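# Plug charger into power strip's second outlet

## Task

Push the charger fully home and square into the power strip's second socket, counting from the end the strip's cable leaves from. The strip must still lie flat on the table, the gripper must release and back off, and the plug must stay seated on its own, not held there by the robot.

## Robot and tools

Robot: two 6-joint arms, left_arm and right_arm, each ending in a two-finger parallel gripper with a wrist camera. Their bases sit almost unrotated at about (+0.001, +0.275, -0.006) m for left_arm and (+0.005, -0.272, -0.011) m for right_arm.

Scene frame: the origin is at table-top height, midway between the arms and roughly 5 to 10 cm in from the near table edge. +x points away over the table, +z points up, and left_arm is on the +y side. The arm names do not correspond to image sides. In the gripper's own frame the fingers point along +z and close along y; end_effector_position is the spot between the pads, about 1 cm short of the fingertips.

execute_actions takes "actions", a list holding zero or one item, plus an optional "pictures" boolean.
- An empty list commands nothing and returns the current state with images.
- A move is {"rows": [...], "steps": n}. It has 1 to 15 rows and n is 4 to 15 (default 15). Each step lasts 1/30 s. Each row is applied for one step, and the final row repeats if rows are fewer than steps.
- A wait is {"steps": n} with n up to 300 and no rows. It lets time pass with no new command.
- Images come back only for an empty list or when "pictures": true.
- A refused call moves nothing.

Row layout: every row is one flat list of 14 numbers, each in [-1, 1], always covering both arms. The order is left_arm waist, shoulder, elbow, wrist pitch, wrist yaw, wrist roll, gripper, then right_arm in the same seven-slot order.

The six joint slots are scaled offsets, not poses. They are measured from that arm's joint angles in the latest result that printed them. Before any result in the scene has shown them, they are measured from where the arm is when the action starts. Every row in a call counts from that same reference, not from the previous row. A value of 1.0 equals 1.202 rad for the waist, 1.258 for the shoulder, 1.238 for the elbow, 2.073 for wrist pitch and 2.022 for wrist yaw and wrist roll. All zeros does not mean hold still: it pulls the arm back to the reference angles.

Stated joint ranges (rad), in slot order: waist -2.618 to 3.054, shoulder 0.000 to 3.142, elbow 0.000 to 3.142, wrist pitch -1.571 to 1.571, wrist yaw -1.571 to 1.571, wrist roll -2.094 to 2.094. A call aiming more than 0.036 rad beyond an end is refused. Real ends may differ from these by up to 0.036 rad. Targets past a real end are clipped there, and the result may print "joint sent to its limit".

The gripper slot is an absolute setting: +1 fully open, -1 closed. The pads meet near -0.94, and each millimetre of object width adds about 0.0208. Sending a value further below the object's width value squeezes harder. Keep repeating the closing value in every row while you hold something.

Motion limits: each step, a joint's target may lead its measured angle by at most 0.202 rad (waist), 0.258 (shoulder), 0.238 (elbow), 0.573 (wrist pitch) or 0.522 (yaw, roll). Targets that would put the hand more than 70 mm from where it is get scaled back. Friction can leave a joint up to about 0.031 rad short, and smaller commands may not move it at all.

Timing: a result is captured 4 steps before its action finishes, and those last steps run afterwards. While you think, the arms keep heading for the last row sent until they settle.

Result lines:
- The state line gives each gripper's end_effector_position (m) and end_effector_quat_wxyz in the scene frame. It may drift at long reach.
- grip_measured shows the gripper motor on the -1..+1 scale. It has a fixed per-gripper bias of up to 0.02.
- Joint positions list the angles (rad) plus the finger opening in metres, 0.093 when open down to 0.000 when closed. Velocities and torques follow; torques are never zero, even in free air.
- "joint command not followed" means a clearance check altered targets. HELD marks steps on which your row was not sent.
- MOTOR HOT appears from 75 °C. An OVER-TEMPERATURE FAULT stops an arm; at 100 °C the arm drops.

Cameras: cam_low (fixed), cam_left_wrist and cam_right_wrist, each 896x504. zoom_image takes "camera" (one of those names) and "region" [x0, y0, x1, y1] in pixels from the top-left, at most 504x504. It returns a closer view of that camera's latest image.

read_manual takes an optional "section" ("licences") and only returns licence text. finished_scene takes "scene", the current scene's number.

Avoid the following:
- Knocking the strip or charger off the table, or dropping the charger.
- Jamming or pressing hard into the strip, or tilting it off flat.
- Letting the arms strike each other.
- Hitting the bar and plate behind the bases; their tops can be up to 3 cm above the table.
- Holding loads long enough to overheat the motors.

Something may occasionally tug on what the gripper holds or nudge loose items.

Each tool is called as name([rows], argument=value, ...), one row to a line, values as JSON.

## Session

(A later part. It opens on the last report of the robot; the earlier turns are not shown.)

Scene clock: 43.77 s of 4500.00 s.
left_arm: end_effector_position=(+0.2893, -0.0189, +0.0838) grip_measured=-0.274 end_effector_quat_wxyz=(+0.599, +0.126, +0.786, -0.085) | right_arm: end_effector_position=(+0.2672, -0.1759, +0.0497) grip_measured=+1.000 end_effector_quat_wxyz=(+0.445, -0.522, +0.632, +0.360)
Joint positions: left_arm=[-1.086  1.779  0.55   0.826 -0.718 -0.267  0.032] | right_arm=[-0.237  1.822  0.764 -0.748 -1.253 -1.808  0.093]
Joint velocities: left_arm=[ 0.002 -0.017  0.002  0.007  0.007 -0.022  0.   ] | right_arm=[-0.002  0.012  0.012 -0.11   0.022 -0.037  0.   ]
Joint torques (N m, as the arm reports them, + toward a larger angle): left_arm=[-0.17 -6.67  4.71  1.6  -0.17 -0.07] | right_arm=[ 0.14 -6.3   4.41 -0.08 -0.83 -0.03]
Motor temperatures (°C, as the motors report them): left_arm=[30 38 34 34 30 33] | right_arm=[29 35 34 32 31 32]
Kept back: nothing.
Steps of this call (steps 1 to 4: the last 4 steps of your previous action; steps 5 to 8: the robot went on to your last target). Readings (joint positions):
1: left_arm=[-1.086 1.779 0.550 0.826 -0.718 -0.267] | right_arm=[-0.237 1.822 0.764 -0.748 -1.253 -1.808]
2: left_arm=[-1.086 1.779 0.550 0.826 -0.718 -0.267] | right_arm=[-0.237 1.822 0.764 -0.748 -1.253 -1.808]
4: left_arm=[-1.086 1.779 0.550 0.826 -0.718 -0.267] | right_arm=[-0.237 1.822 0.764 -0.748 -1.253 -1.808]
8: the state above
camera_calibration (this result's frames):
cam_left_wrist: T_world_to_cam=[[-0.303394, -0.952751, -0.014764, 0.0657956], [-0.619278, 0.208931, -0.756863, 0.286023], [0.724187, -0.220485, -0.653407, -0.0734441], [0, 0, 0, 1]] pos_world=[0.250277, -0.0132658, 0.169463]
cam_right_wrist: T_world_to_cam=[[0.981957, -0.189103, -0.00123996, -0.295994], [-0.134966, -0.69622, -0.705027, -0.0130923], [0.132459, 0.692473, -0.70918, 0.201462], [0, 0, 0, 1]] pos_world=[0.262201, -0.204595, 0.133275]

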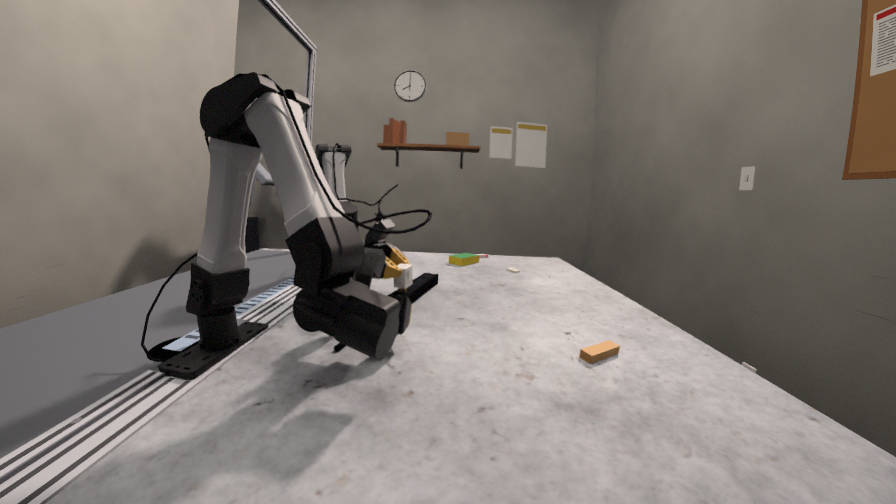

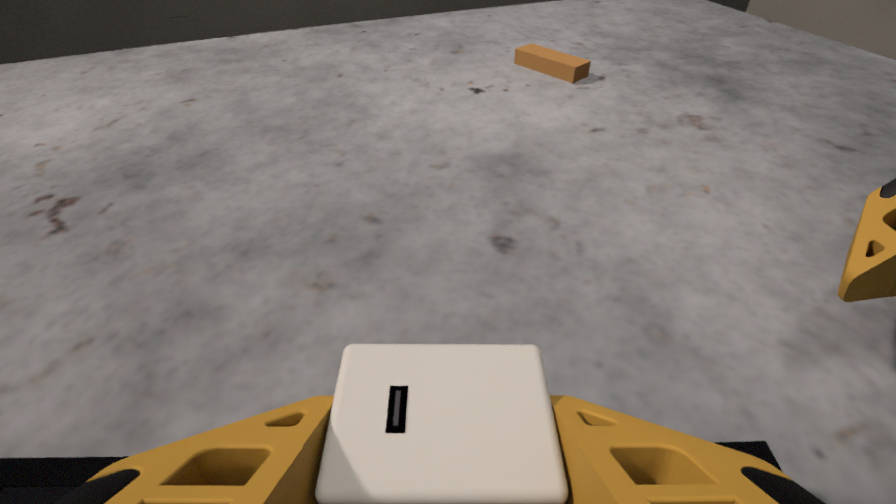

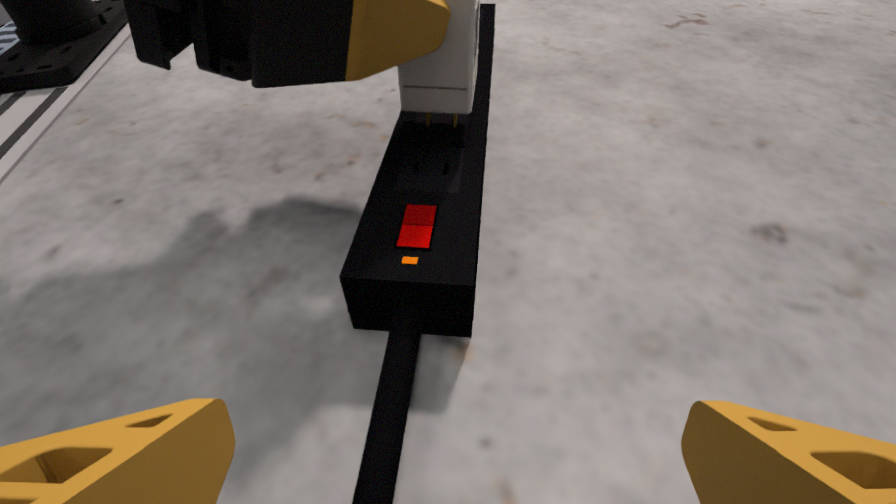

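execute_actions([
  {"rows": [[-0.004,0.006,-0.01,-0.008,-0.006,-0.002,-0.45,0,0,0,0,0,0,1],[-0.004,0.006,-0.01,-0.008,-0.007,-0.002,-0.45,0,0,0,0,0,0,1],[-0.004,0.006,-0.01,-0.008,-0.008,-0.002,-0.45,0,0,0,0,0,0,1],[-0.004,0.006,-0.01,-0.008,-0.009,-0.002,-0.45,0,0,0,0,0,0,1],[-0.004,0.006,-0.01,-0.008,-0.01,-0.002,-0.45,0,0,0,0,0,0,1],[-0.004,0.006,-0.01,-0.008,-0.011,-0.002,-0.45,0,0,0,0,0,0,1],[-0.004,0.006,-0.01,-0.008,-0.012,-0.002,-0.45,0,0,0,0,0,0,1],[-0.004,0.006,-0.01,-0.008,-0.013,-0.002,-0.45,0,0,0,0,0,0,1],[-0.004,0.006,-0.01,-0.008,-0.014,-0.002,-0.45,0,0,0,0,0,0,1],[-0.004,0.006,-0.01,-0.008,-0.015,-0.002,-0.45,0,0,0,0,0,0,1]], "steps": 15},
])

execute_actions([
  {"steps": 10},
], pictures=true)

zoom_image(camera="cam_right_wrist", region=[405, 90, 475, 140])

Scene clock: 45.27 s of 4500.00 s.
left_arm: end_effector_position=(+0.2891, -0.0178, +0.0822) grip_measured=-0.274 end_effector_quat_wxyz=(+0.597, +0.127, +0.788, -0.081) | right_arm: end_effector_position=(+0.2672, -0.1759, +0.0497) grip_measured=+1.000 end_effector_quat_wxyz=(+0.445, -0.522, +0.632, +0.360)
Joint positions: left_arm=[-1.086  1.779  0.55   0.817 -0.721 -0.268  0.032] | right_arm=[-0.237  1.822  0.764 -0.748 -1.253 -1.808  0.093]
Joint velocities: left_arm=[-0.017 -0.007 -0.017  0.007 -0.051 -0.007 -0.   ] | right_arm=[ 0.007 -0.007  0.007  0.022  0.022 -0.022  0.   ]
Joint torques (N m, as the arm reports them, + toward a larger angle): left_arm=[-0.26 -6.78  4.85  1.97 -0.33 -0.08] | right_arm=[ 0.13 -6.3   4.39 -0.08 -0.82 -0.03]
Motor temperatures (°C, as the motors report them): left_arm=[30 38 34 34 30 33] | right_arm=[29 35 34 32 31 32]
Steps of this call (steps 1 to 15: the robot went on to your last target; steps 16 to 34: nothing new was sent; steps 35 to 45: the first 11 steps of this action). Readings (joint positions):
35: left_arm=[-1.086 1.779 0.550 0.826 -0.718 -0.267] | right_arm=[-0.237 1.822 0.764 -0.748 -1.253 -1.808]
36: left_arm=[-1.086 1.779 0.550 0.827 -0.719 -0.267] | right_arm=[-0.237 1.822 0.764 -0.748 -1.253 -1.808]
38: left_arm=[-1.086 1.779 0.550 0.827 -0.719 -0.267] | right_arm=[-0.237 1.822 0.764 -0.748 -1.253 -1.808]
42: left_arm=[-1.086 1.779 0.550 0.818 -0.721 -0.268] | right_arm=[-0.237 1.822 0.764 -0.748 -1.253 -1.808]
45: the state above

Scene clock: 45.60 s of 4500.00 s.
left_arm: end_effector_position=(+0.2891, -0.0178, +0.0822) grip_measured=-0.274 end_effector_quat_wxyz=(+0.597, +0.127, +0.788, -0.081) | right_arm: end_effector_position=(+0.2672, -0.1759, +0.0497) grip_measured=+1.000 end_effector_quat_wxyz=(+0.445, -0.522, +0.632, +0.360)
Joint positions: left_arm=[-1.086  1.779  0.55   0.817 -0.721 -0.268  0.032] | right_arm=[-0.237  1.822  0.764 -0.748 -1.253 -1.808  0.093]
Joint velocities: left_arm=[ 0.017 -0.002 -0.007 -0.037  0.007  0.007 -0.001] | right_arm=[-0.002 -0.007 -0.007 -0.007  0.022 -0.037  0.   ]
Joint torques (N m, as the arm reports them, + toward a larger angle): left_arm=[-0.19 -6.85  4.89  1.99 -0.34 -0.07] | right_arm=[ 0.14 -6.27  4.4  -0.09 -0.83 -0.02]
Motor temperatures (°C, as the motors report them): left_arm=[30 38 34 34 30 33] | right_arm=[29 35 34 32 31 32]
Kept back: nothing.
Steps of this call (steps 1 to 4: the last 4 steps of your previous action; steps 5 to 10: the robot went on to your last target). Readings (joint positions):
1: left_arm=[-1.086 1.779 0.550 0.817 -0.721 -0.268] | right_arm=[-0.237 1.822 0.764 -0.748 -1.253 -1.808]
2: left_arm=[-1.086 1.779 0.550 0.817 -0.721 -0.268] | right_arm=[-0.237 1.822 0.764 -0.748 -1.253 -1.808]
4: left_arm=[-1.086 1.779 0.550 0.817 -0.721 -0.268] | right_arm=[-0.237 1.822 0.764 -0.748 -1.253 -1.808]
8: left_arm=[-1.086 1.779 0.550 0.817 -0.721 -0.268] | right_arm=[-0.237 1.822 0.764 -0.748 -1.253 -1.808]
10: the state above
camera_calibration (this result's frames):
cam_left_wrist: T_world_to_cam=[[-0.300434, -0.953561, -0.0214752, 0.066466], [-0.622587, 0.213113, -0.752973, 0.285254], [0.722582, -0.212848, -0.657701, -0.0731755], [0, 0, 0, 1]] pos_world=[0.250439, -0.0129873, 0.168088]
cam_right_wrist: T_world_to_cam=[[0.981957, -0.189103, -0.00123996, -0.295994], [-0.134966, -0.69622, -0.705027, -0.0130923], [0.132459, 0.692473, -0.70918, 0.201462], [0, 0, 0, 1]] pos_world=[0.262201, -0.204595, 0.133275]

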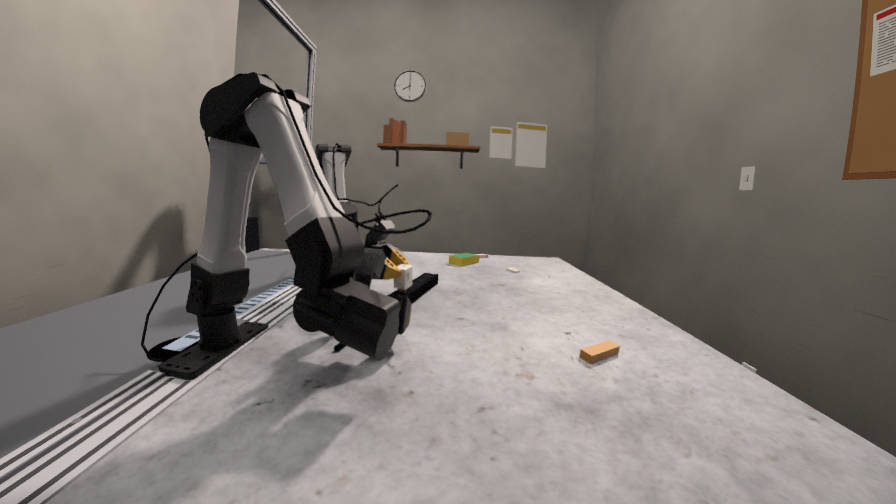

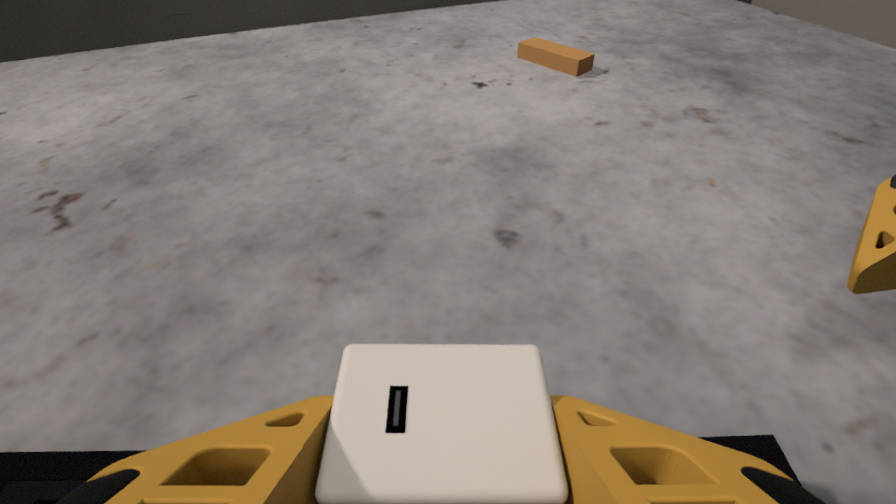

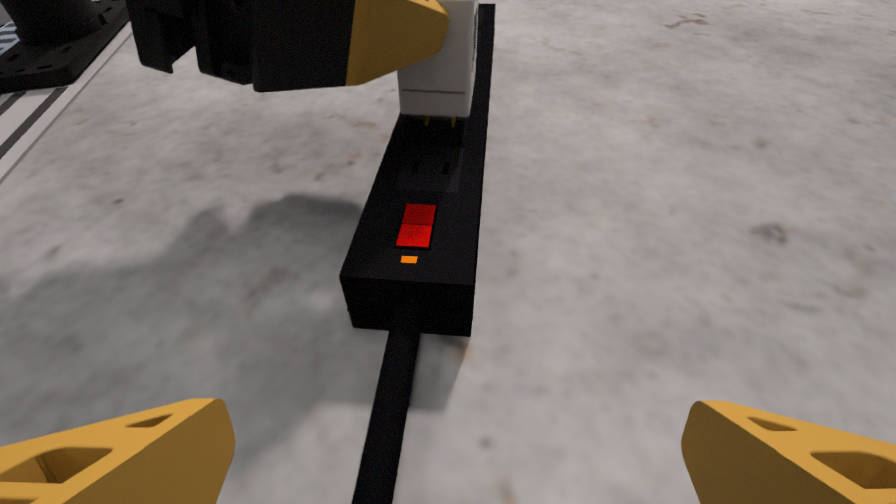

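Region (405, 90, 475, 140) of cam_right_wrist's 896x504 image, scaled by 7.200, with more detail than that image has; it fills the top 360 rows of this view, and the rest is white.

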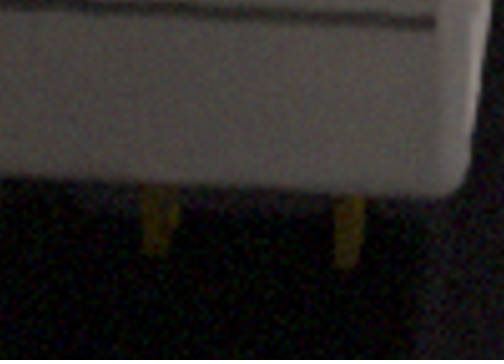

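execute_actions(actions=[])

Scene clock: 46.43 s of 4500.00 s.
left_arm: end_effector_position=(+0.2891, -0.0178, +0.0822) grip_measured=-0.274 end_effector_quat_wxyz=(+0.597, +0.127, +0.788, -0.081) | right_arm: end_effector_position=(+0.2672, -0.1759, +0.0497) grip_measured=+1.000 end_effector_quat_wxyz=(+0.445, -0.522, +0.632, +0.360)
Joint positions: left_arm=[-1.086  1.779  0.55   0.817 -0.721 -0.268  0.032] | right_arm=[-0.237  1.822  0.764 -0.748 -1.253 -1.808  0.093]
Joint velocities: left_arm=[-0.012 -0.012  0.002 -0.081 -0.037 -0.007  0.001] | right_arm=[-0.007 -0.017  0.002  0.037  0.007 -0.037  0.   ]
Joint torques (N m, as the arm reports them, + toward a larger angle): left_arm=[-0.2  -6.83  4.85  1.99 -0.35 -0.08] | right_arm=[ 0.13 -6.29  4.42 -0.08 -0.83 -0.02]
Motor temperatures (°C, as the motors report them): left_arm=[30 38 34 34 30 33] | right_arm=[29 35 34 32 31 32]
Kept back: nothing.
Steps of this call (steps 1 to 15: the robot went on to your last target; steps 16 to 25: nothing new was sent). Readings (joint positions):
1: left_arm=[-1.086 1.779 0.550 0.817 -0.721 -0.268] | right_arm=[-0.237 1.822 0.764 -0.748 -1.253 -1.808]
2: left_arm=[-1.086 1.779 0.550 0.817 -0.721 -0.268] | right_arm=[-0.237 1.822 0.764 -0.748 -1.253 -1.808]
4: left_arm=[-1.086 1.779 0.550 0.817 -0.721 -0.268] | right_arm=[-0.237 1.822 0.764 -0.748 -1.253 -1.808]
8: left_arm=[-1.086 1.779 0.550 0.817 -0.721 -0.268] | right_arm=[-0.237 1.822 0.764 -0.748 -1.253 -1.808]
25: the state above
All arms were judged still, so your last target was given up. Only a new action makes them travel on or press farther. Fingers that are still opening or closing keep moving.
camera_calibration (this result's frames):
cam_left_wrist: T_world_to_cam=[[-0.300434, -0.953561, -0.0214752, 0.066466], [-0.622587, 0.213113, -0.752973, 0.285254], [0.722582, -0.212848, -0.657701, -0.0731755], [0, 0, 0, 1]] pos_world=[0.250439, -0.0129873, 0.168088]
cam_right_wrist: T_world_to_cam=[[0.981957, -0.189103, -0.00123996, -0.295994], [-0.134966, -0.69622, -0.705027, -0.0130923], [0.132459, 0.692473, -0.70918, 0.201462], [0, 0, 0, 1]] pos_world=[0.262201, -0.204595, 0.133275]

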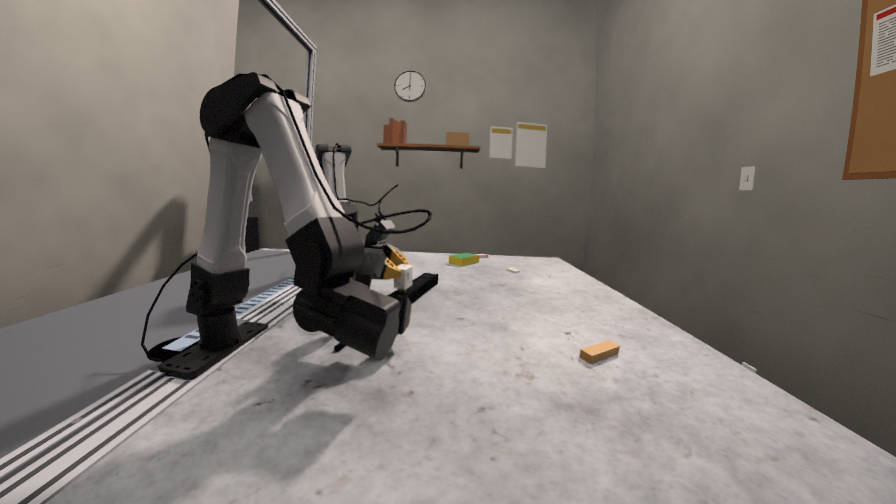

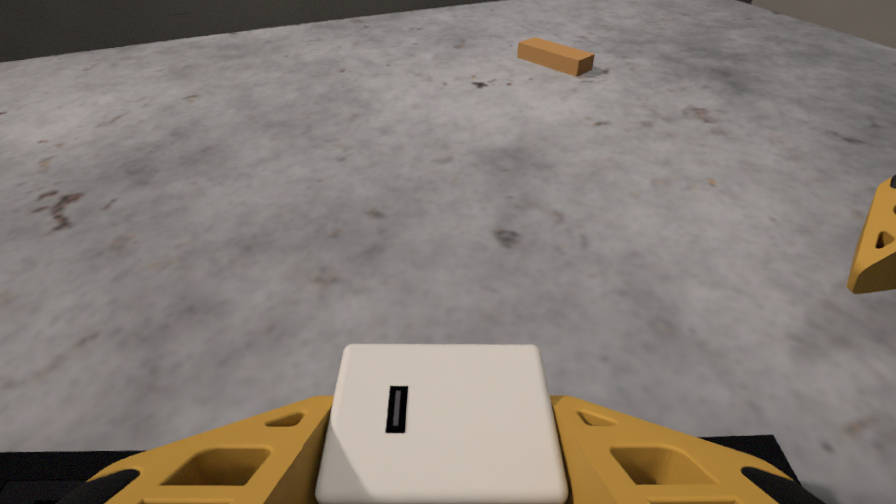

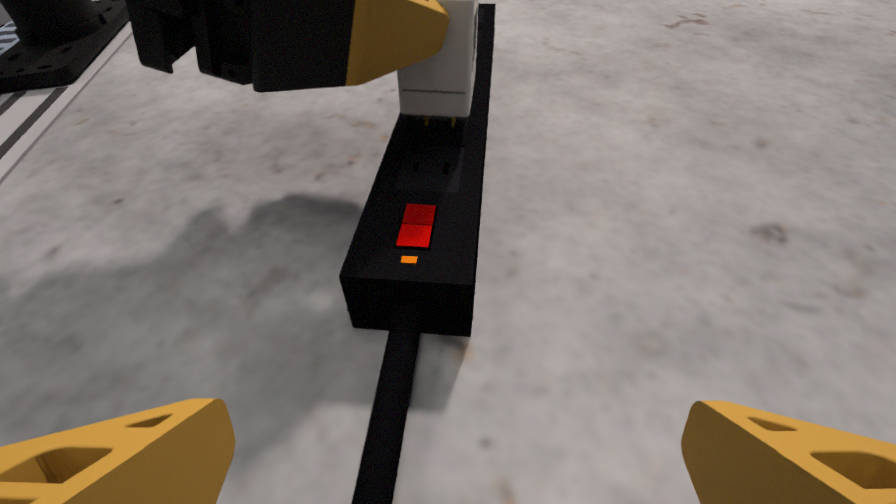

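execute_actions([
  {"rows": [[0,0.012,-0.012,0.006,0,0,-0.45,0,0,0,0,0,0,1],[0,0.015,-0.015,0.007,0,0,-0.45,0,0,0,0,0,0,1],[0,0.017,-0.016,0.008,0,0,-0.45,0,0,0,0,0,0,1],[0,0.019,-0.017,0.009,0,0,-0.45,0,0,0,0,0,0,1],[0,0.021,-0.018,0.010,0,0,-0.45,0,0,0,0,0,0,1],[0,0.023,-0.0185,0.011,0,0,-0.45,0,0,0,0,0,0,1],[0,0.025,-0.019,0.012,0,0,-0.45,0,0,0,0,0,0,1],[0,0.027,-0.0195,0.013,0,0,-0.45,0,0,0,0,0,0,1],[0,0.029,-0.020,0.014,0,0,-0.45,0,0,0,0,0,0,1],[0,0.031,-0.0205,0.015,0,0,-0.45,0,0,0,0,0,0,1],[0,0.033,-0.021,0.016,0,0,-0.45,0,0,0,0,0,0,1],[0,0.035,-0.0215,0.017,0,0,-0.45,0,0,0,0,0,0,1],[0,0.037,-0.022,0.018,0,0,-0.45,0,0,0,0,0,0,1]], "steps": 15},
])

execute_actions([
  {"steps": 10},
], pictures=true)

Scene clock: 47.67 s of 4500.00 s.
left_arm: end_effector_position=(+0.2894, -0.0183, +0.0763) grip_measured=-0.274 end_effector_quat_wxyz=(+0.595, +0.129, +0.790, -0.078) | right_arm: end_effector_position=(+0.2672, -0.1759, +0.0497) grip_measured=+1.000 end_effector_quat_wxyz=(+0.445, -0.522, +0.632, +0.360)
Joint positions: left_arm=[-1.086  1.802  0.55   0.831 -0.72  -0.268  0.032] | right_arm=[-0.237  1.822  0.764 -0.748 -1.253 -1.808  0.093]
Joint velocities: left_arm=[ 0.002  0.056  0.012  0.066  0.022 -0.037  0.001] | right_arm=[ 0.007  0.007 -0.022 -0.022 -0.007 -0.022  0.   ]
Joint torques (N m, as the arm reports them, + toward a larger angle): left_arm=[ 0.32 -6.33  3.17  2.15 -0.08 -0.03] | right_arm=[ 0.14 -6.27  4.4  -0.08 -0.83 -0.04]
Motor temperatures (°C, as the motors report them): left_arm=[30 38 34 34 30 33] | right_arm=[29 35 34 32 31 32]
Steps of this call (steps 1 to 26: nothing new was sent; steps 27 to 37: the first 11 steps of this action). Readings (joint positions):
27: left_arm=[-1.086 1.779 0.550 0.817 -0.721 -0.268] | right_arm=[-0.237 1.822 0.764 -0.748 -1.253 -1.808]
28: left_arm=[-1.086 1.779 0.550 0.817 -0.721 -0.268] | right_arm=[-0.237 1.822 0.764 -0.748 -1.253 -1.808]
30: left_arm=[-1.086 1.780 0.550 0.818 -0.721 -0.268] | right_arm=[-0.237 1.822 0.764 -0.748 -1.253 -1.808]
34: left_arm=[-1.086 1.794 0.550 0.825 -0.720 -0.268] | right_arm=[-0.237 1.822 0.764 -0.748 -1.253 -1.808]
37: the state above

Scene clock: 48.00 s of 4500.00 s.
left_arm: end_effector_position=(+0.2896, -0.0185, +0.0752) grip_measured=-0.274 end_effector_quat_wxyz=(+0.595, +0.129, +0.789, -0.079) | right_arm: end_effector_position=(+0.2672, -0.1759, +0.0497) grip_measured=+1.000 end_effector_quat_wxyz=(+0.445, -0.522, +0.632, +0.360)
Joint positions: left_arm=[-1.086  1.809  0.55   0.839 -0.721 -0.268  0.032] | right_arm=[-0.237  1.822  0.764 -0.748 -1.253 -1.808  0.093]
Joint velocities: left_arm=[ 0.002 -0.007 -0.002  0.037 -0.022 -0.081  0.   ] | right_arm=[ 0.002 -0.002  0.012 -0.022 -0.022 -0.007  0.   ]
Joint torques (N m, as the arm reports them, + toward a larger angle): left_arm=[ 0.14 -6.2   3.31  2.22 -0.11 -0.03] | right_arm=[ 0.1  -6.28  4.4  -0.08 -0.82 -0.04]
Motor temperatures (°C, as the motors report them): left_arm=[30 38 34 34 30 33] | right_arm=[29 35 34 32 31 32]
Kept back: nothing.
Steps of this call (steps 1 to 4: the last 4 steps of your previous action; steps 5 to 10: the robot went on to your last target). Readings (joint positions):
1: left_arm=[-1.086 1.804 0.550 0.833 -0.720 -0.268] | right_arm=[-0.237 1.822 0.764 -0.748 -1.253 -1.808]
2: left_arm=[-1.086 1.806 0.550 0.836 -0.720 -0.268] | right_arm=[-0.237 1.822 0.764 -0.748 -1.253 -1.808]
4: left_arm=[-1.086 1.809 0.550 0.839 -0.721 -0.268] | right_arm=[-0.237 1.822 0.764 -0.748 -1.253 -1.808]
8: left_arm=[-1.086 1.809 0.550 0.839 -0.721 -0.268] | right_arm=[-0.237 1.822 0.764 -0.748 -1.253 -1.808]
10: the state above
camera_calibration (this result's frames):
cam_left_wrist: T_world_to_cam=[[-0.301002, -0.953262, -0.0262452, 0.066304], [-0.625331, 0.218083, -0.749267, 0.281033], [0.719972, -0.209119, -0.661748, -0.077212], [0, 0, 0, 1]] pos_world=[0.251287, -0.0142299, 0.161214]
cam_right_wrist: T_world_to_cam=[[0.981957, -0.189103, -0.00123996, -0.295994], [-0.134966, -0.69622, -0.705027, -0.0130923], [0.132459, 0.692473, -0.70918, 0.201462], [0, 0, 0, 1]] pos_world=[0.262201, -0.204595, 0.133275]

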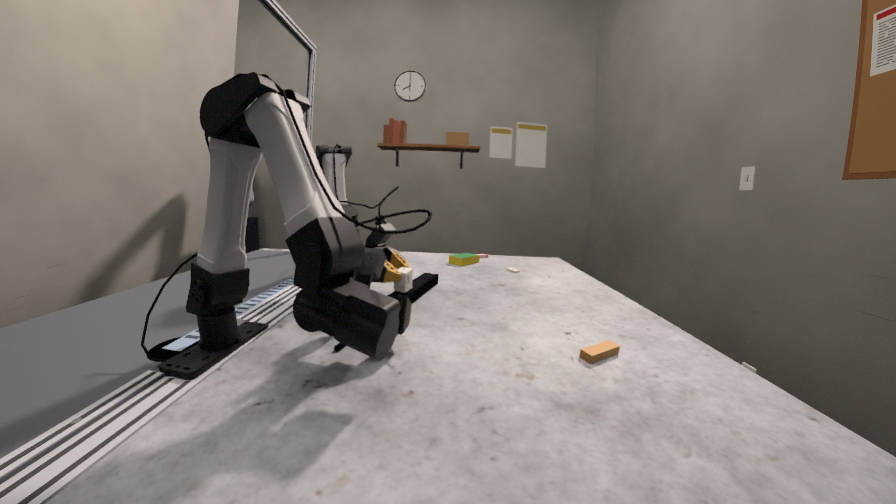

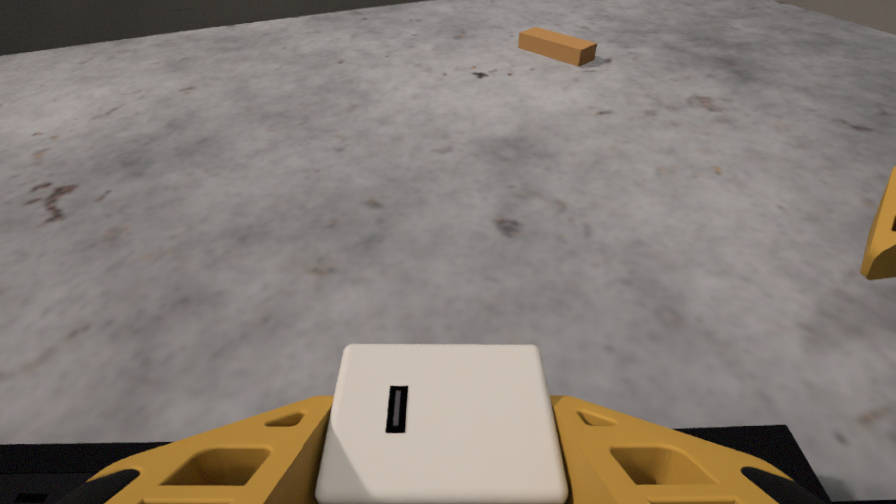

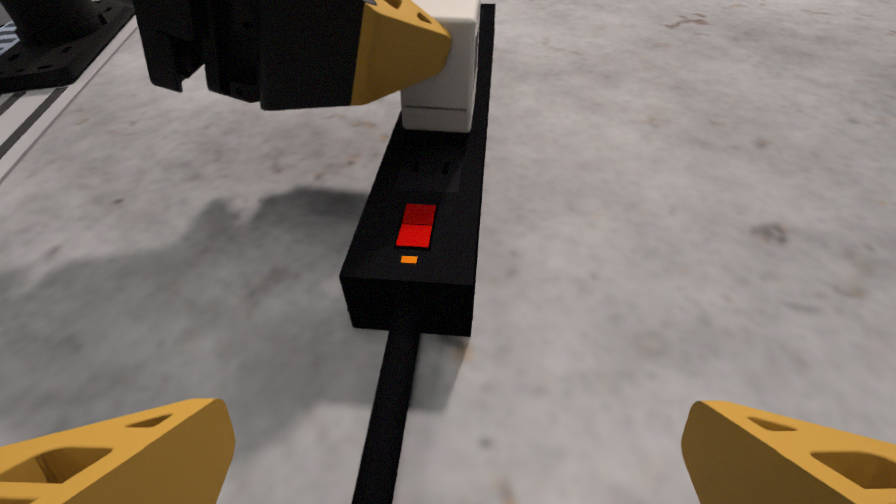

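execute_actions([
  {"rows": [[0,0.013,-0.020,0.008,0,0,-0.45,0,0,0,0,0,0,1],[0,0.016,-0.022,0.010,0,0,-0.45,0,0,0,0,0,0,1],[0,0.018,-0.023,0.012,0,0,-0.45,0,0,0,0,0,0,1],[0,0.021,-0.024,0.014,0,0,-0.45,0,0,0,0,0,0,1],[0,0.023,-0.025,0.016,0,0,-0.45,0,0,0,0,0,0,1],[0,0.026,-0.026,0.018,0,0,-0.45,0,0,0,0,0,0,1],[0,0.028,-0.027,0.020,0,0,-0.45,0,0,0,0,0,0,1],[0,0.031,-0.028,0.022,0,0,-0.45,0,0,0,0,0,0,1],[0,0.033,-0.028,0.024,0,0,-0.45,0,0,0,0,0,0,1],[0,0.036,-0.029,0.026,0,0,-0.45,0,0,0,0,0,0,1],[0,0.038,-0.029,0.028,0,0,-0.45,0,0,0,0,0,0,1],[0,0.041,-0.030,0.029,0,0,-0.45,0,0,0,0,0,0,1],[0,0.043,-0.030,0.030,0,0,-0.45,0,0,0,0,0,0,1]], "steps": 15},
])

execute_actions([
  {"steps": 10},
], pictures=true)

Scene clock: 48.73 s of 4500.00 s.
left_arm: end_effector_position=(+0.2901, -0.0182, +0.0745) grip_measured=-0.274 end_effector_quat_wxyz=(+0.601, +0.123, +0.786, -0.083) | right_arm: end_effector_position=(+0.2672, -0.1759, +0.0497) grip_measured=+1.000 end_effector_quat_wxyz=(+0.445, -0.522, +0.632, +0.360)
Joint positions: left_arm=[-1.086  1.826  0.542  0.884 -0.725 -0.268  0.032] | right_arm=[-0.237  1.822  0.764 -0.748 -1.253 -1.808  0.093]
Joint velocities: left_arm=[ 0.017  0.056 -0.032  0.198  0.037 -0.037  0.   ] | right_arm=[0.007 0.022 0.002 0.022 0.051 0.022 0.   ]
Joint torques (N m, as the arm reports them, + toward a larger angle): left_arm=[-0.11 -5.43  3.35  1.88 -0.06 -0.05] | right_arm=[ 0.14 -6.26  4.39 -0.09 -0.82 -0.02]
Motor temperatures (°C, as the motors report them): left_arm=[30 38 34 34 30 33] | right_arm=[29 35 34 32 31 32]
Steps of this call (steps 1 to 11: the robot went on to your last target; steps 12 to 22: the first 11 steps of this action). Readings (joint positions):
12: left_arm=[-1.086 1.809 0.550 0.839 -0.721 -0.268] | right_arm=[-0.237 1.822 0.764 -0.748 -1.253 -1.808]
13: left_arm=[-1.086 1.809 0.550 0.839 -0.721 -0.268] | right_arm=[-0.237 1.822 0.764 -0.748 -1.253 -1.808]
15: left_arm=[-1.086 1.810 0.550 0.841 -0.721 -0.268] | right_arm=[-0.237 1.822 0.764 -0.748 -1.253 -1.808]
19: left_arm=[-1.086 1.820 0.548 0.861 -0.724 -0.268] | right_arm=[-0.237 1.822 0.764 -0.748 -1.253 -1.808]
22: the state above

Scene clock: 49.07 s of 4500.00 s.
left_arm: end_effector_position=(+0.2904, -0.0180, +0.0745) grip_measured=-0.274 end_effector_quat_wxyz=(+0.604, +0.120, +0.783, -0.086) | right_arm: end_effector_position=(+0.2672, -0.1759, +0.0497) grip_measured=+1.000 end_effector_quat_wxyz=(+0.445, -0.522, +0.632, +0.360)
Joint positions: left_arm=[-1.086  1.835  0.537  0.91  -0.728 -0.268  0.032] | right_arm=[-0.237  1.822  0.764 -0.748 -1.253 -1.808  0.093]
Joint velocities: left_arm=[-0.007  0.002 -0.007 -0.081 -0.051 -0.037 -0.001] | right_arm=[-0.012 -0.007 -0.012  0.051 -0.007  0.007  0.   ]
Joint torques (N m, as the arm reports them, + toward a larger angle): left_arm=[ 0.18 -5.2   3.44  2.03 -0.04 -0.04] | right_arm=[ 0.1  -6.27  4.38 -0.08 -0.83 -0.02]
Motor temperatures (°C, as the motors report them): left_arm=[30 38 34 34 30 33] | right_arm=[29 36 34 32 31 32]
Kept back: nothing.
Steps of this call (steps 1 to 4: the last 4 steps of your previous action; steps 5 to 10: the robot went on to your last target). Readings (joint positions):
1: left_arm=[-1.086 1.828 0.540 0.890 -0.726 -0.268] | right_arm=[-0.237 1.822 0.764 -0.748 -1.253 -1.808]
2: left_arm=[-1.086 1.830 0.539 0.896 -0.726 -0.268] | right_arm=[-0.237 1.822 0.764 -0.748 -1.253 -1.808]
4: left_arm=[-1.086 1.833 0.538 0.904 -0.727 -0.268] | right_arm=[-0.237 1.822 0.764 -0.748 -1.253 -1.808]
8: left_arm=[-1.086 1.835 0.537 0.909 -0.728 -0.268] | right_arm=[-0.237 1.822 0.764 -0.748 -1.253 -1.808]
10: the state above
camera_calibration (this result's frames):
cam_left_wrist: T_world_to_cam=[[-0.295146, -0.95543, -0.0065873, 0.0638063], [-0.613108, 0.194676, -0.765637, 0.278109], [0.732794, -0.221935, -0.64324, -0.083488], [0, 0, 0, 1]] pos_world=[0.250523, -0.0117078, 0.159648]
cam_right_wrist: T_world_to_cam=[[0.981957, -0.189103, -0.00123996, -0.295994], [-0.134966, -0.69622, -0.705027, -0.0130923], [0.132459, 0.692473, -0.70918, 0.201462], [0, 0, 0, 1]] pos_world=[0.262201, -0.204595, 0.133275]

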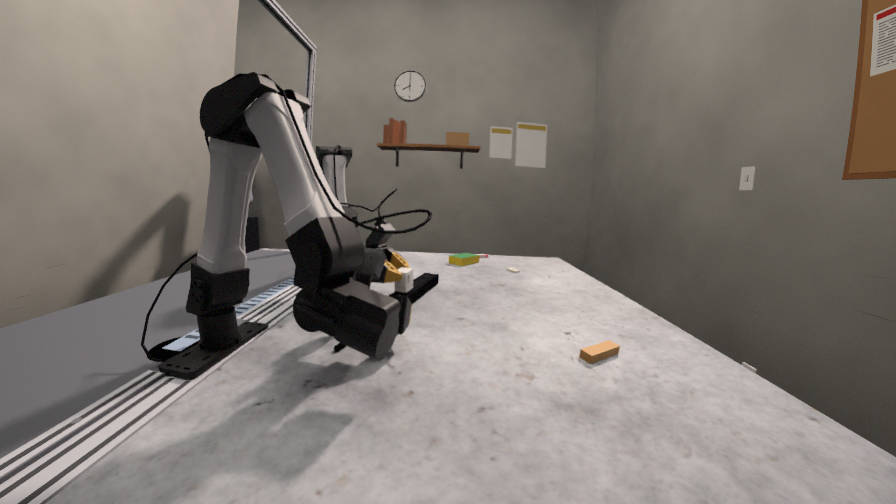

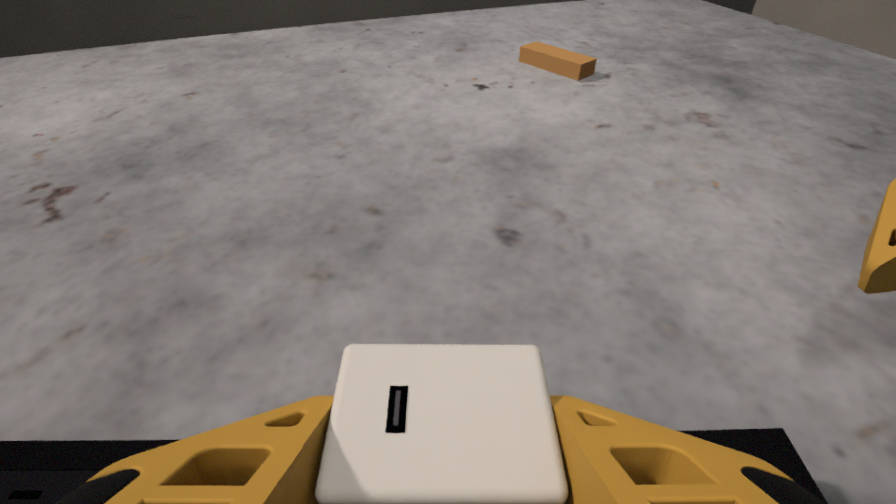

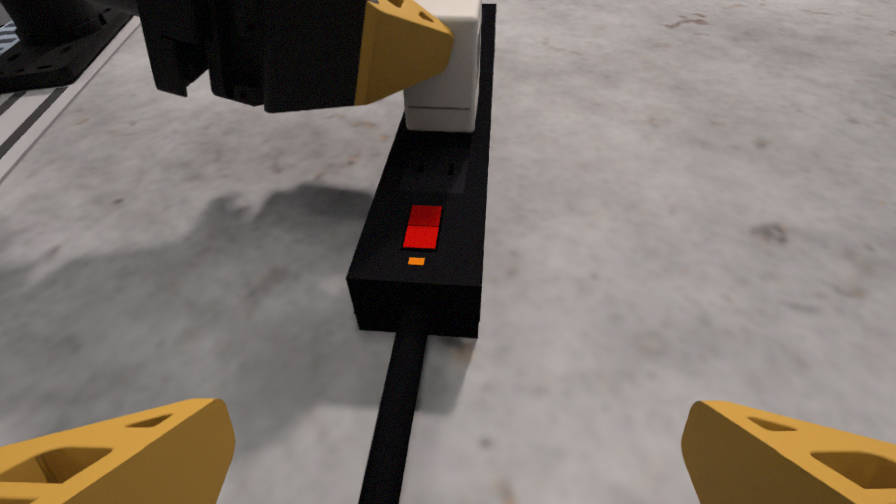

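execute_actions([
  {"rows": [[0,0.022,-0.020,-0.004,0,0,-0.45,0,0,0,0,0,0,1],[0,0.025,-0.022,-0.008,0,0,-0.45,0,0,0,0,0,0,1],[0,0.028,-0.024,-0.012,0,0,-0.45,0,0,0,0,0,0,1],[0,0.031,-0.026,-0.016,0,0,-0.45,0,0,0,0,0,0,1],[0,0.034,-0.028,-0.020,0,0,-0.45,0,0,0,0,0,0,1],[0,0.037,-0.030,-0.024,0,0,-0.45,0,0,0,0,0,0,1],[0,0.040,-0.032,-0.028,0,0,-0.45,0,0,0,0,0,0,1],[0,0.043,-0.033,-0.032,0,0,-0.45,0,0,0,0,0,0,1],[0,0.046,-0.034,-0.036,0,0,-0.45,0,0,0,0,0,0,1],[0,0.049,-0.035,-0.040,0,0,-0.45,0,0,0,0,0,0,1],[0,0.052,-0.036,-0.044,0,0,-0.45,0,0,0,0,0,0,1],[0,0.055,-0.037,-0.047,0,0,-0.45,0,0,0,0,0,0,1],[0,0.058,-0.038,-0.050,0,0,-0.45,0,0,0,0,0,0,1]], "steps": 15},
])

execute_actions([
  {"steps": 8},
], pictures=true)

Scene clock: 50.00 s of 4500.00 s.
left_arm: end_effector_position=(+0.2910, -0.0174, +0.0728) grip_measured=-0.274 end_effector_quat_wxyz=(+0.605, +0.118, +0.783, -0.084) | right_arm: end_effector_position=(+0.2672, -0.1759, +0.0497) grip_measured=+1.000 end_effector_quat_wxyz=(+0.445, -0.522, +0.632, +0.360)
Joint positions: left_arm=[-1.086  1.846  0.537  0.922 -0.734 -0.268  0.032] | right_arm=[-0.237  1.822  0.764 -0.748 -1.253 -1.808  0.093]
Joint velocities: left_arm=[ 0.007  0.051 -0.002  0.007 -0.022  0.037 -0.   ] | right_arm=[-0.022  0.027  0.022 -0.037  0.037 -0.051  0.   ]
Joint torques (N m, as the arm reports them, + toward a larger angle): left_arm=[ 0.08 -3.54  1.31  0.94 -0.04 -0.05] | right_arm=[ 0.1  -6.25  4.37 -0.08 -0.82 -0.02]
Motor temperatures (°C, as the motors report them): left_arm=[30 38 34 34 30 33] | right_arm=[29 36 34 32 31 32]
Steps of this call (steps 1 to 17: the robot went on to your last target; steps 18 to 28: the first 11 steps of this action). Readings (joint positions):
18: left_arm=[-1.086 1.836 0.537 0.911 -0.728 -0.268] | right_arm=[-0.237 1.822 0.764 -0.748 -1.253 -1.808]
19: left_arm=[-1.086 1.836 0.537 0.911 -0.728 -0.268] | right_arm=[-0.237 1.822 0.764 -0.748 -1.253 -1.808]
21: left_arm=[-1.086 1.837 0.537 0.911 -0.729 -0.268] | right_arm=[-0.237 1.822 0.764 -0.748 -1.253 -1.808]
25: left_arm=[-1.086 1.842 0.537 0.918 -0.732 -0.268] | right_arm=[-0.237 1.822 0.764 -0.748 -1.253 -1.808]
28: the state above

Scene clock: 50.27 s of 4500.00 s.
left_arm: end_effector_position=(+0.2909, -0.0173, +0.0725) grip_measured=-0.274 end_effector_quat_wxyz=(+0.607, +0.116, +0.782, -0.083) | right_arm: end_effector_position=(+0.2672, -0.1759, +0.0497) grip_measured=+1.000 end_effector_quat_wxyz=(+0.445, -0.522, +0.632, +0.360)
Joint positions: left_arm=[-1.088  1.851  0.537  0.929 -0.741 -0.268  0.032] | right_arm=[-0.237  1.822  0.764 -0.748 -1.253 -1.808  0.093]
Joint velocities: left_arm=[ 0.002 -0.017  0.007  0.051 -0.037 -0.007 -0.   ] | right_arm=[-0.007 -0.012 -0.002 -0.051  0.007 -0.022  0.   ]
Joint torques (N m, as the arm reports them, + toward a larger angle): left_arm=[ 0.36 -3.02  1.06  0.81  0.   -0.04] | right_arm=[ 0.12 -6.27  4.38 -0.08 -0.82 -0.03]
Motor temperatures (°C, as the motors report them): left_arm=[30 38 34 34 30 33] | right_arm=[29 36 34 32 31 32]
Kept back: nothing.
Steps of this call (steps 1 to 4: the last 4 steps of your previous action; steps 5 to 8: the robot went on to your last target). Readings (joint positions):
1: left_arm=[-1.086 1.847 0.537 0.924 -0.734 -0.268] | right_arm=[-0.237 1.822 0.764 -0.748 -1.253 -1.808]
2: left_arm=[-1.086 1.849 0.537 0.925 -0.736 -0.268] | right_arm=[-0.237 1.822 0.764 -0.748 -1.253 -1.808]
4: left_arm=[-1.087 1.850 0.537 0.928 -0.739 -0.268] | right_arm=[-0.237 1.822 0.764 -0.748 -1.253 -1.808]
8: the state above
camera_calibration (this result's frames):
cam_left_wrist: T_world_to_cam=[[-0.285829, -0.95825, -0.00770783, 0.0619489], [-0.610524, 0.188296, -0.769288, 0.276179], [0.738622, -0.215179, -0.638855, -0.0868143], [0, 0, 0, 1]] pos_world=[0.250444, -0.0113215, 0.157477]
cam_right_wrist: T_world_to_cam=[[0.981957, -0.189103, -0.00123996, -0.295994], [-0.134966, -0.69622, -0.705027, -0.0130923], [0.132459, 0.692473, -0.70918, 0.201462], [0, 0, 0, 1]] pos_world=[0.262201, -0.204595, 0.133275]

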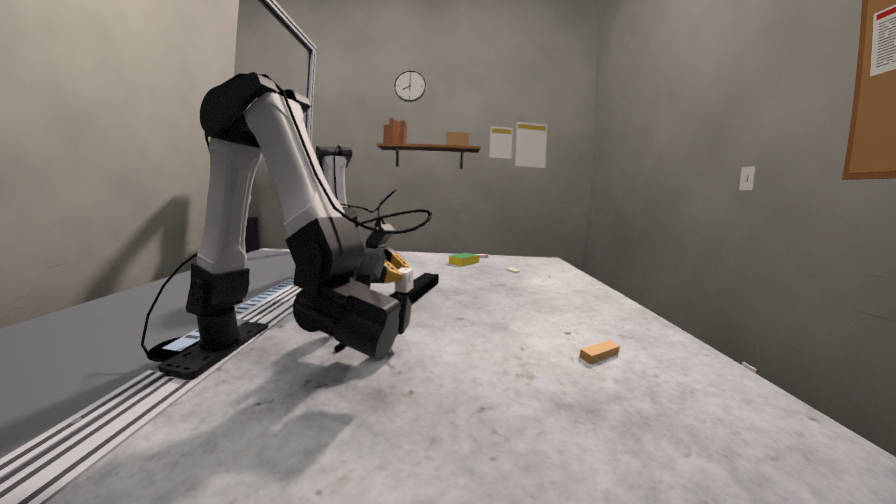

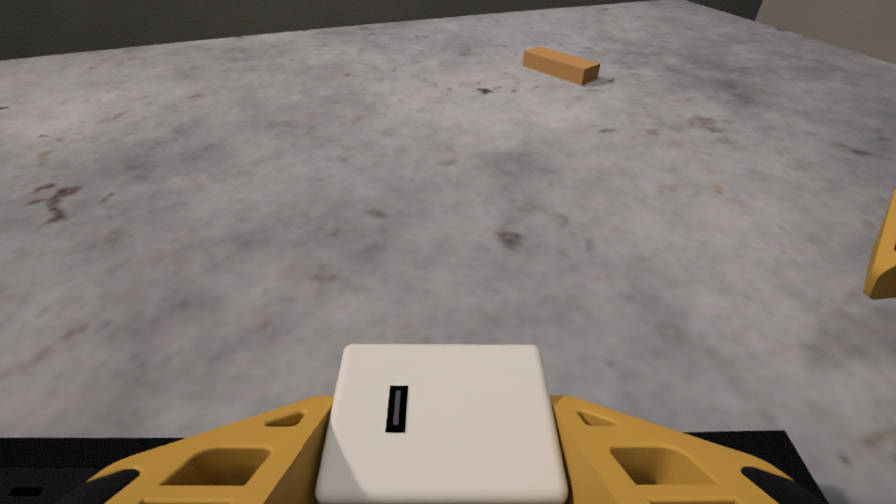

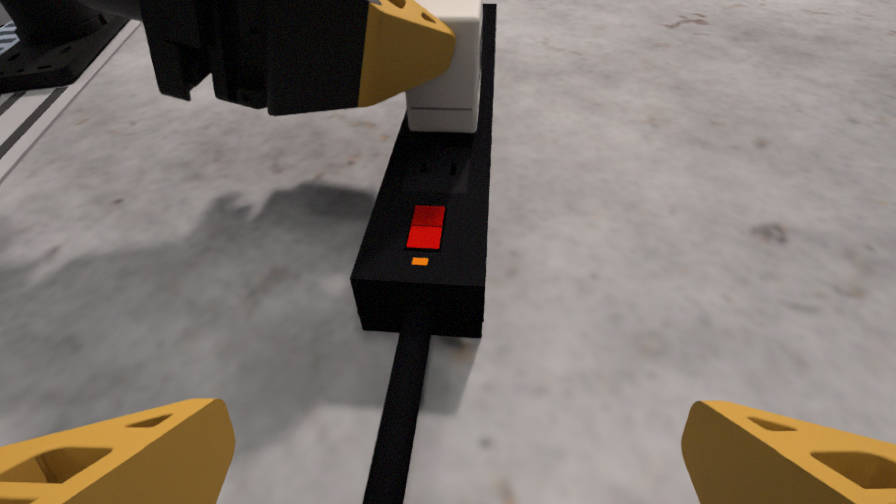

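execute_actions([
  {"rows": [[0,0.047,-0.039,-0.062,0.010,0,-0.45,0,0,0,0,0,0,1],[0,0.051,-0.041,-0.068,0.012,0,-0.45,0,0,0,0,0,0,1],[0,0.055,-0.043,-0.074,0.014,0,-0.45,0,0,0,0,0,0,1],[0,0.058,-0.045,-0.080,0.016,0,-0.45,0,0,0,0,0,0,1],[0,0.062,-0.047,-0.086,0.018,0,-0.45,0,0,0,0,0,0,1],[0,0.066,-0.049,-0.092,0.020,0,-0.45,0,0,0,0,0,0,1],[0,0.069,-0.051,-0.098,0.022,0,-0.45,0,0,0,0,0,0,1],[0,0.073,-0.053,-0.104,0.024,0,-0.45,0,0,0,0,0,0,1],[0,0.077,-0.055,-0.110,0.026,0,-0.45,0,0,0,0,0,0,1],[0,0.080,-0.057,-0.116,0.027,0,-0.45,0,0,0,0,0,0,1],[0,0.084,-0.058,-0.122,0.028,0,-0.45,0,0,0,0,0,0,1],[0,0.087,-0.059,-0.128,0.029,0,-0.45,0,0,0,0,0,0,1],[0,0.090,-0.060,-0.134,0.030,0,-0.45,0,0,0,0,0,0,1]], "steps": 15},
])

execute_actions([
  {"steps": 8},
], pictures=true)

Scene clock: 51.03 s of 4500.00 s.
left_arm: end_effector_position=(+0.2907, -0.0171, +0.0712) grip_measured=-0.274 end_effector_quat_wxyz=(+0.606, +0.116, +0.782, -0.081) | right_arm: end_effector_position=(+0.2672, -0.1759, +0.0497) grip_measured=+1.000 end_effector_quat_wxyz=(+0.445, -0.522, +0.632, +0.360)
Joint positions: left_arm=[-1.089  1.855  0.537  0.931 -0.744 -0.268  0.032] | right_arm=[-0.237  1.822  0.764 -0.748 -1.253 -1.808  0.093]
Joint velocities: left_arm=[-0.007 -0.012 -0.017 -0.007 -0.051 -0.051  0.   ] | right_arm=[-0.012 -0.007 -0.007 -0.066 -0.051  0.037  0.   ]
Joint torques (N m, as the arm reports them, + toward a larger angle): left_arm=[ 0.3  -1.37  0.14  0.1   0.32 -0.05] | right_arm=[ 0.14 -6.27  4.34 -0.09 -0.82 -0.02]
Motor temperatures (°C, as the motors report them): left_arm=[30 38 34 34 30 33] | right_arm=[29 36 34 32 31 32]
Steps of this call (steps 1 to 12: the robot went on to your last target; steps 13 to 23: the first 11 steps of this action). Readings (joint positions):
13: left_arm=[-1.088 1.851 0.537 0.929 -0.741 -0.268] | right_arm=[-0.237 1.822 0.764 -0.748 -1.253 -1.808]
14: left_arm=[-1.088 1.851 0.537 0.929 -0.741 -0.268] | right_arm=[-0.237 1.822 0.764 -0.748 -1.253 -1.808]
16: left_arm=[-1.088 1.854 0.537 0.930 -0.741 -0.268] | right_arm=[-0.237 1.822 0.764 -0.748 -1.253 -1.808]
20: left_arm=[-1.089 1.855 0.537 0.930 -0.743 -0.268] | right_arm=[-0.237 1.822 0.764 -0.748 -1.253 -1.808]
23: the state above

Scene clock: 51.30 s of 4500.00 s.
left_arm: end_effector_position=(+0.2906, -0.0173, +0.0712) grip_measured=-0.274 end_effector_quat_wxyz=(+0.606, +0.116, +0.782, -0.082) | right_arm: end_effector_position=(+0.2672, -0.1759, +0.0497) grip_measured=+1.000 end_effector_quat_wxyz=(+0.445, -0.522, +0.632, +0.360)
Joint positions: left_arm=[-1.09   1.855  0.537  0.931 -0.744 -0.268  0.032] | right_arm=[-0.237  1.822  0.764 -0.748 -1.253 -1.808  0.093]
Joint velocities: left_arm=[ 0.007 -0.002  0.012  0.051 -0.007  0.022  0.   ] | right_arm=[ 0.007 -0.012 -0.002  0.051 -0.022 -0.007  0.   ]
Joint torques (N m, as the arm reports them, + toward a larger angle): left_arm=[ 0.19 -1.34  0.44  0.03  0.31 -0.04] | right_arm=[ 0.12 -6.28  4.42 -0.08 -0.82 -0.03]
Motor temperatures (°C, as the motors report them): left_arm=[30 38 34 34 30 33] | right_arm=[29 36 34 32 31 32]
Kept back: nothing.
Steps of this call (steps 1 to 4: the last 4 steps of your previous action; steps 5 to 8: the robot went on to your last target). Readings (joint positions):
1: left_arm=[-1.089 1.855 0.537 0.931 -0.744 -0.268] | right_arm=[-0.237 1.822 0.764 -0.748 -1.253 -1.808]
2: left_arm=[-1.090 1.855 0.537 0.931 -0.744 -0.268] | right_arm=[-0.237 1.822 0.764 -0.748 -1.253 -1.808]
4: left_arm=[-1.090 1.855 0.537 0.931 -0.744 -0.268] | right_arm=[-0.237 1.822 0.764 -0.748 -1.253 -1.808]
8: the state above
camera_calibration (this result's frames):
cam_left_wrist: T_world_to_cam=[[-0.284834, -0.958519, -0.0105368, 0.0618], [-0.611177, 0.190064, -0.768335, 0.275115], [0.738466, -0.212408, -0.639961, -0.0872739], [0, 0, 0, 1]] pos_world=[0.250196, -0.0115906, 0.15618]
cam_right_wrist: T_world_to_cam=[[0.981957, -0.189103, -0.00123996, -0.295994], [-0.134966, -0.69622, -0.705027, -0.0130923], [0.132459, 0.692473, -0.70918, 0.201462], [0, 0, 0, 1]] pos_world=[0.262201, -0.204595, 0.133275]

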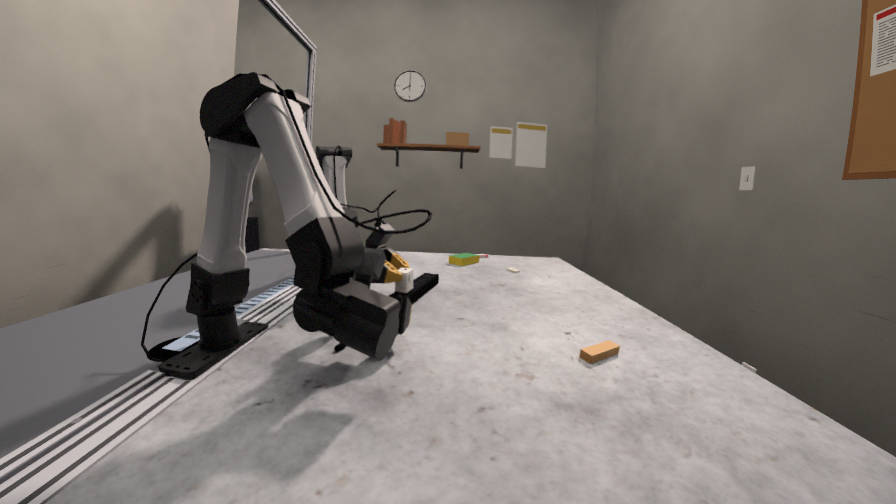

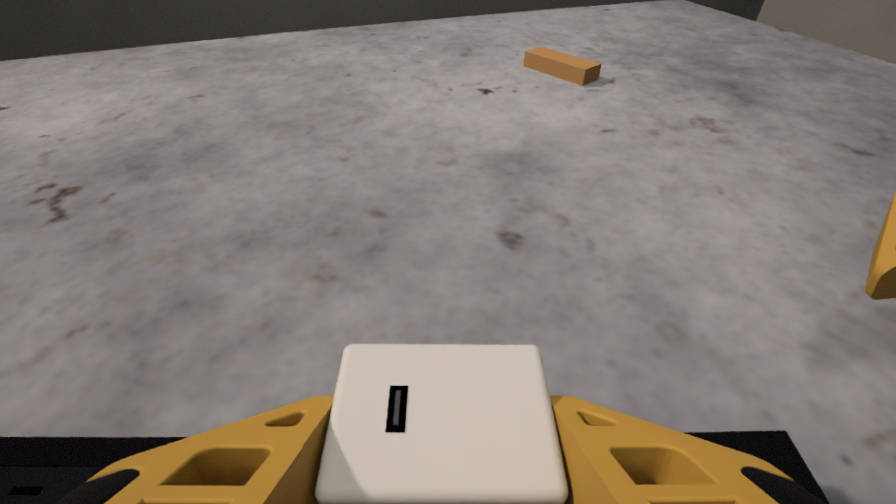

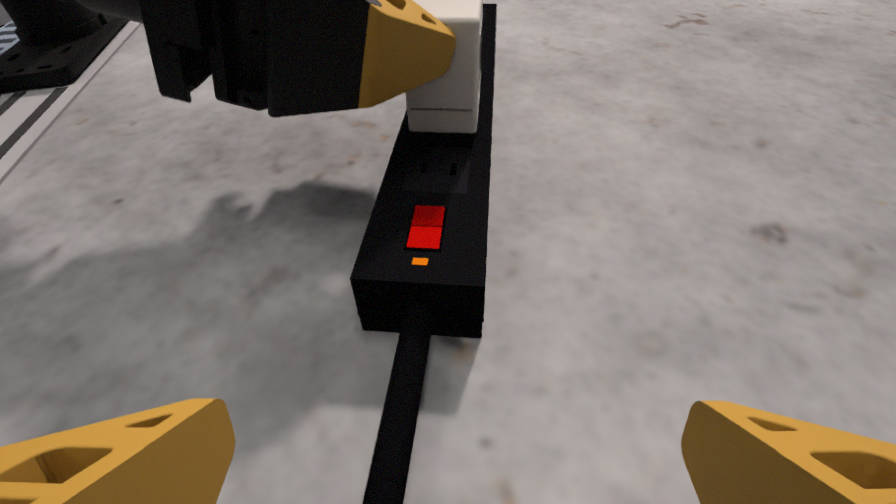

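zoom_image(camera="cam_right_wrist", region=[380, 60, 520, 180])

zoom_image(camera="cam_low", region=[370, 250, 450, 310])

Region (380, 60, 520, 180) of cam_right_wrist's 896x504 image, scaled by 3.600, with more detail than that image has; it fills the top 432 rows of this view, and the rest is white.

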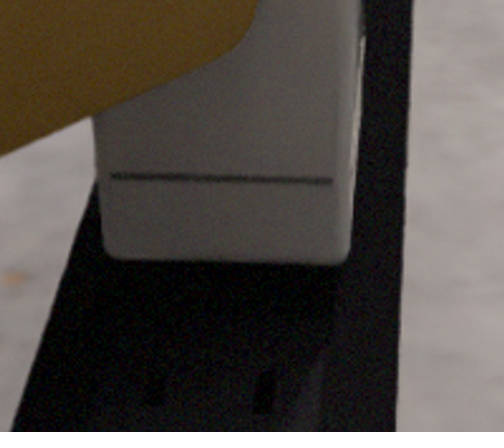

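Region (370, 250, 450, 310) of cam_low's 896x504 image, scaled by 6.300, with more detail than that image has; it fills the top 378 rows of this view, and the rest is white.

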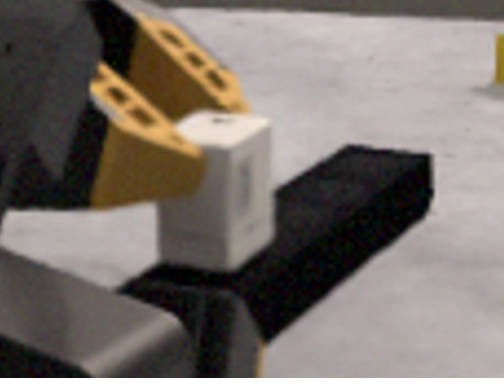

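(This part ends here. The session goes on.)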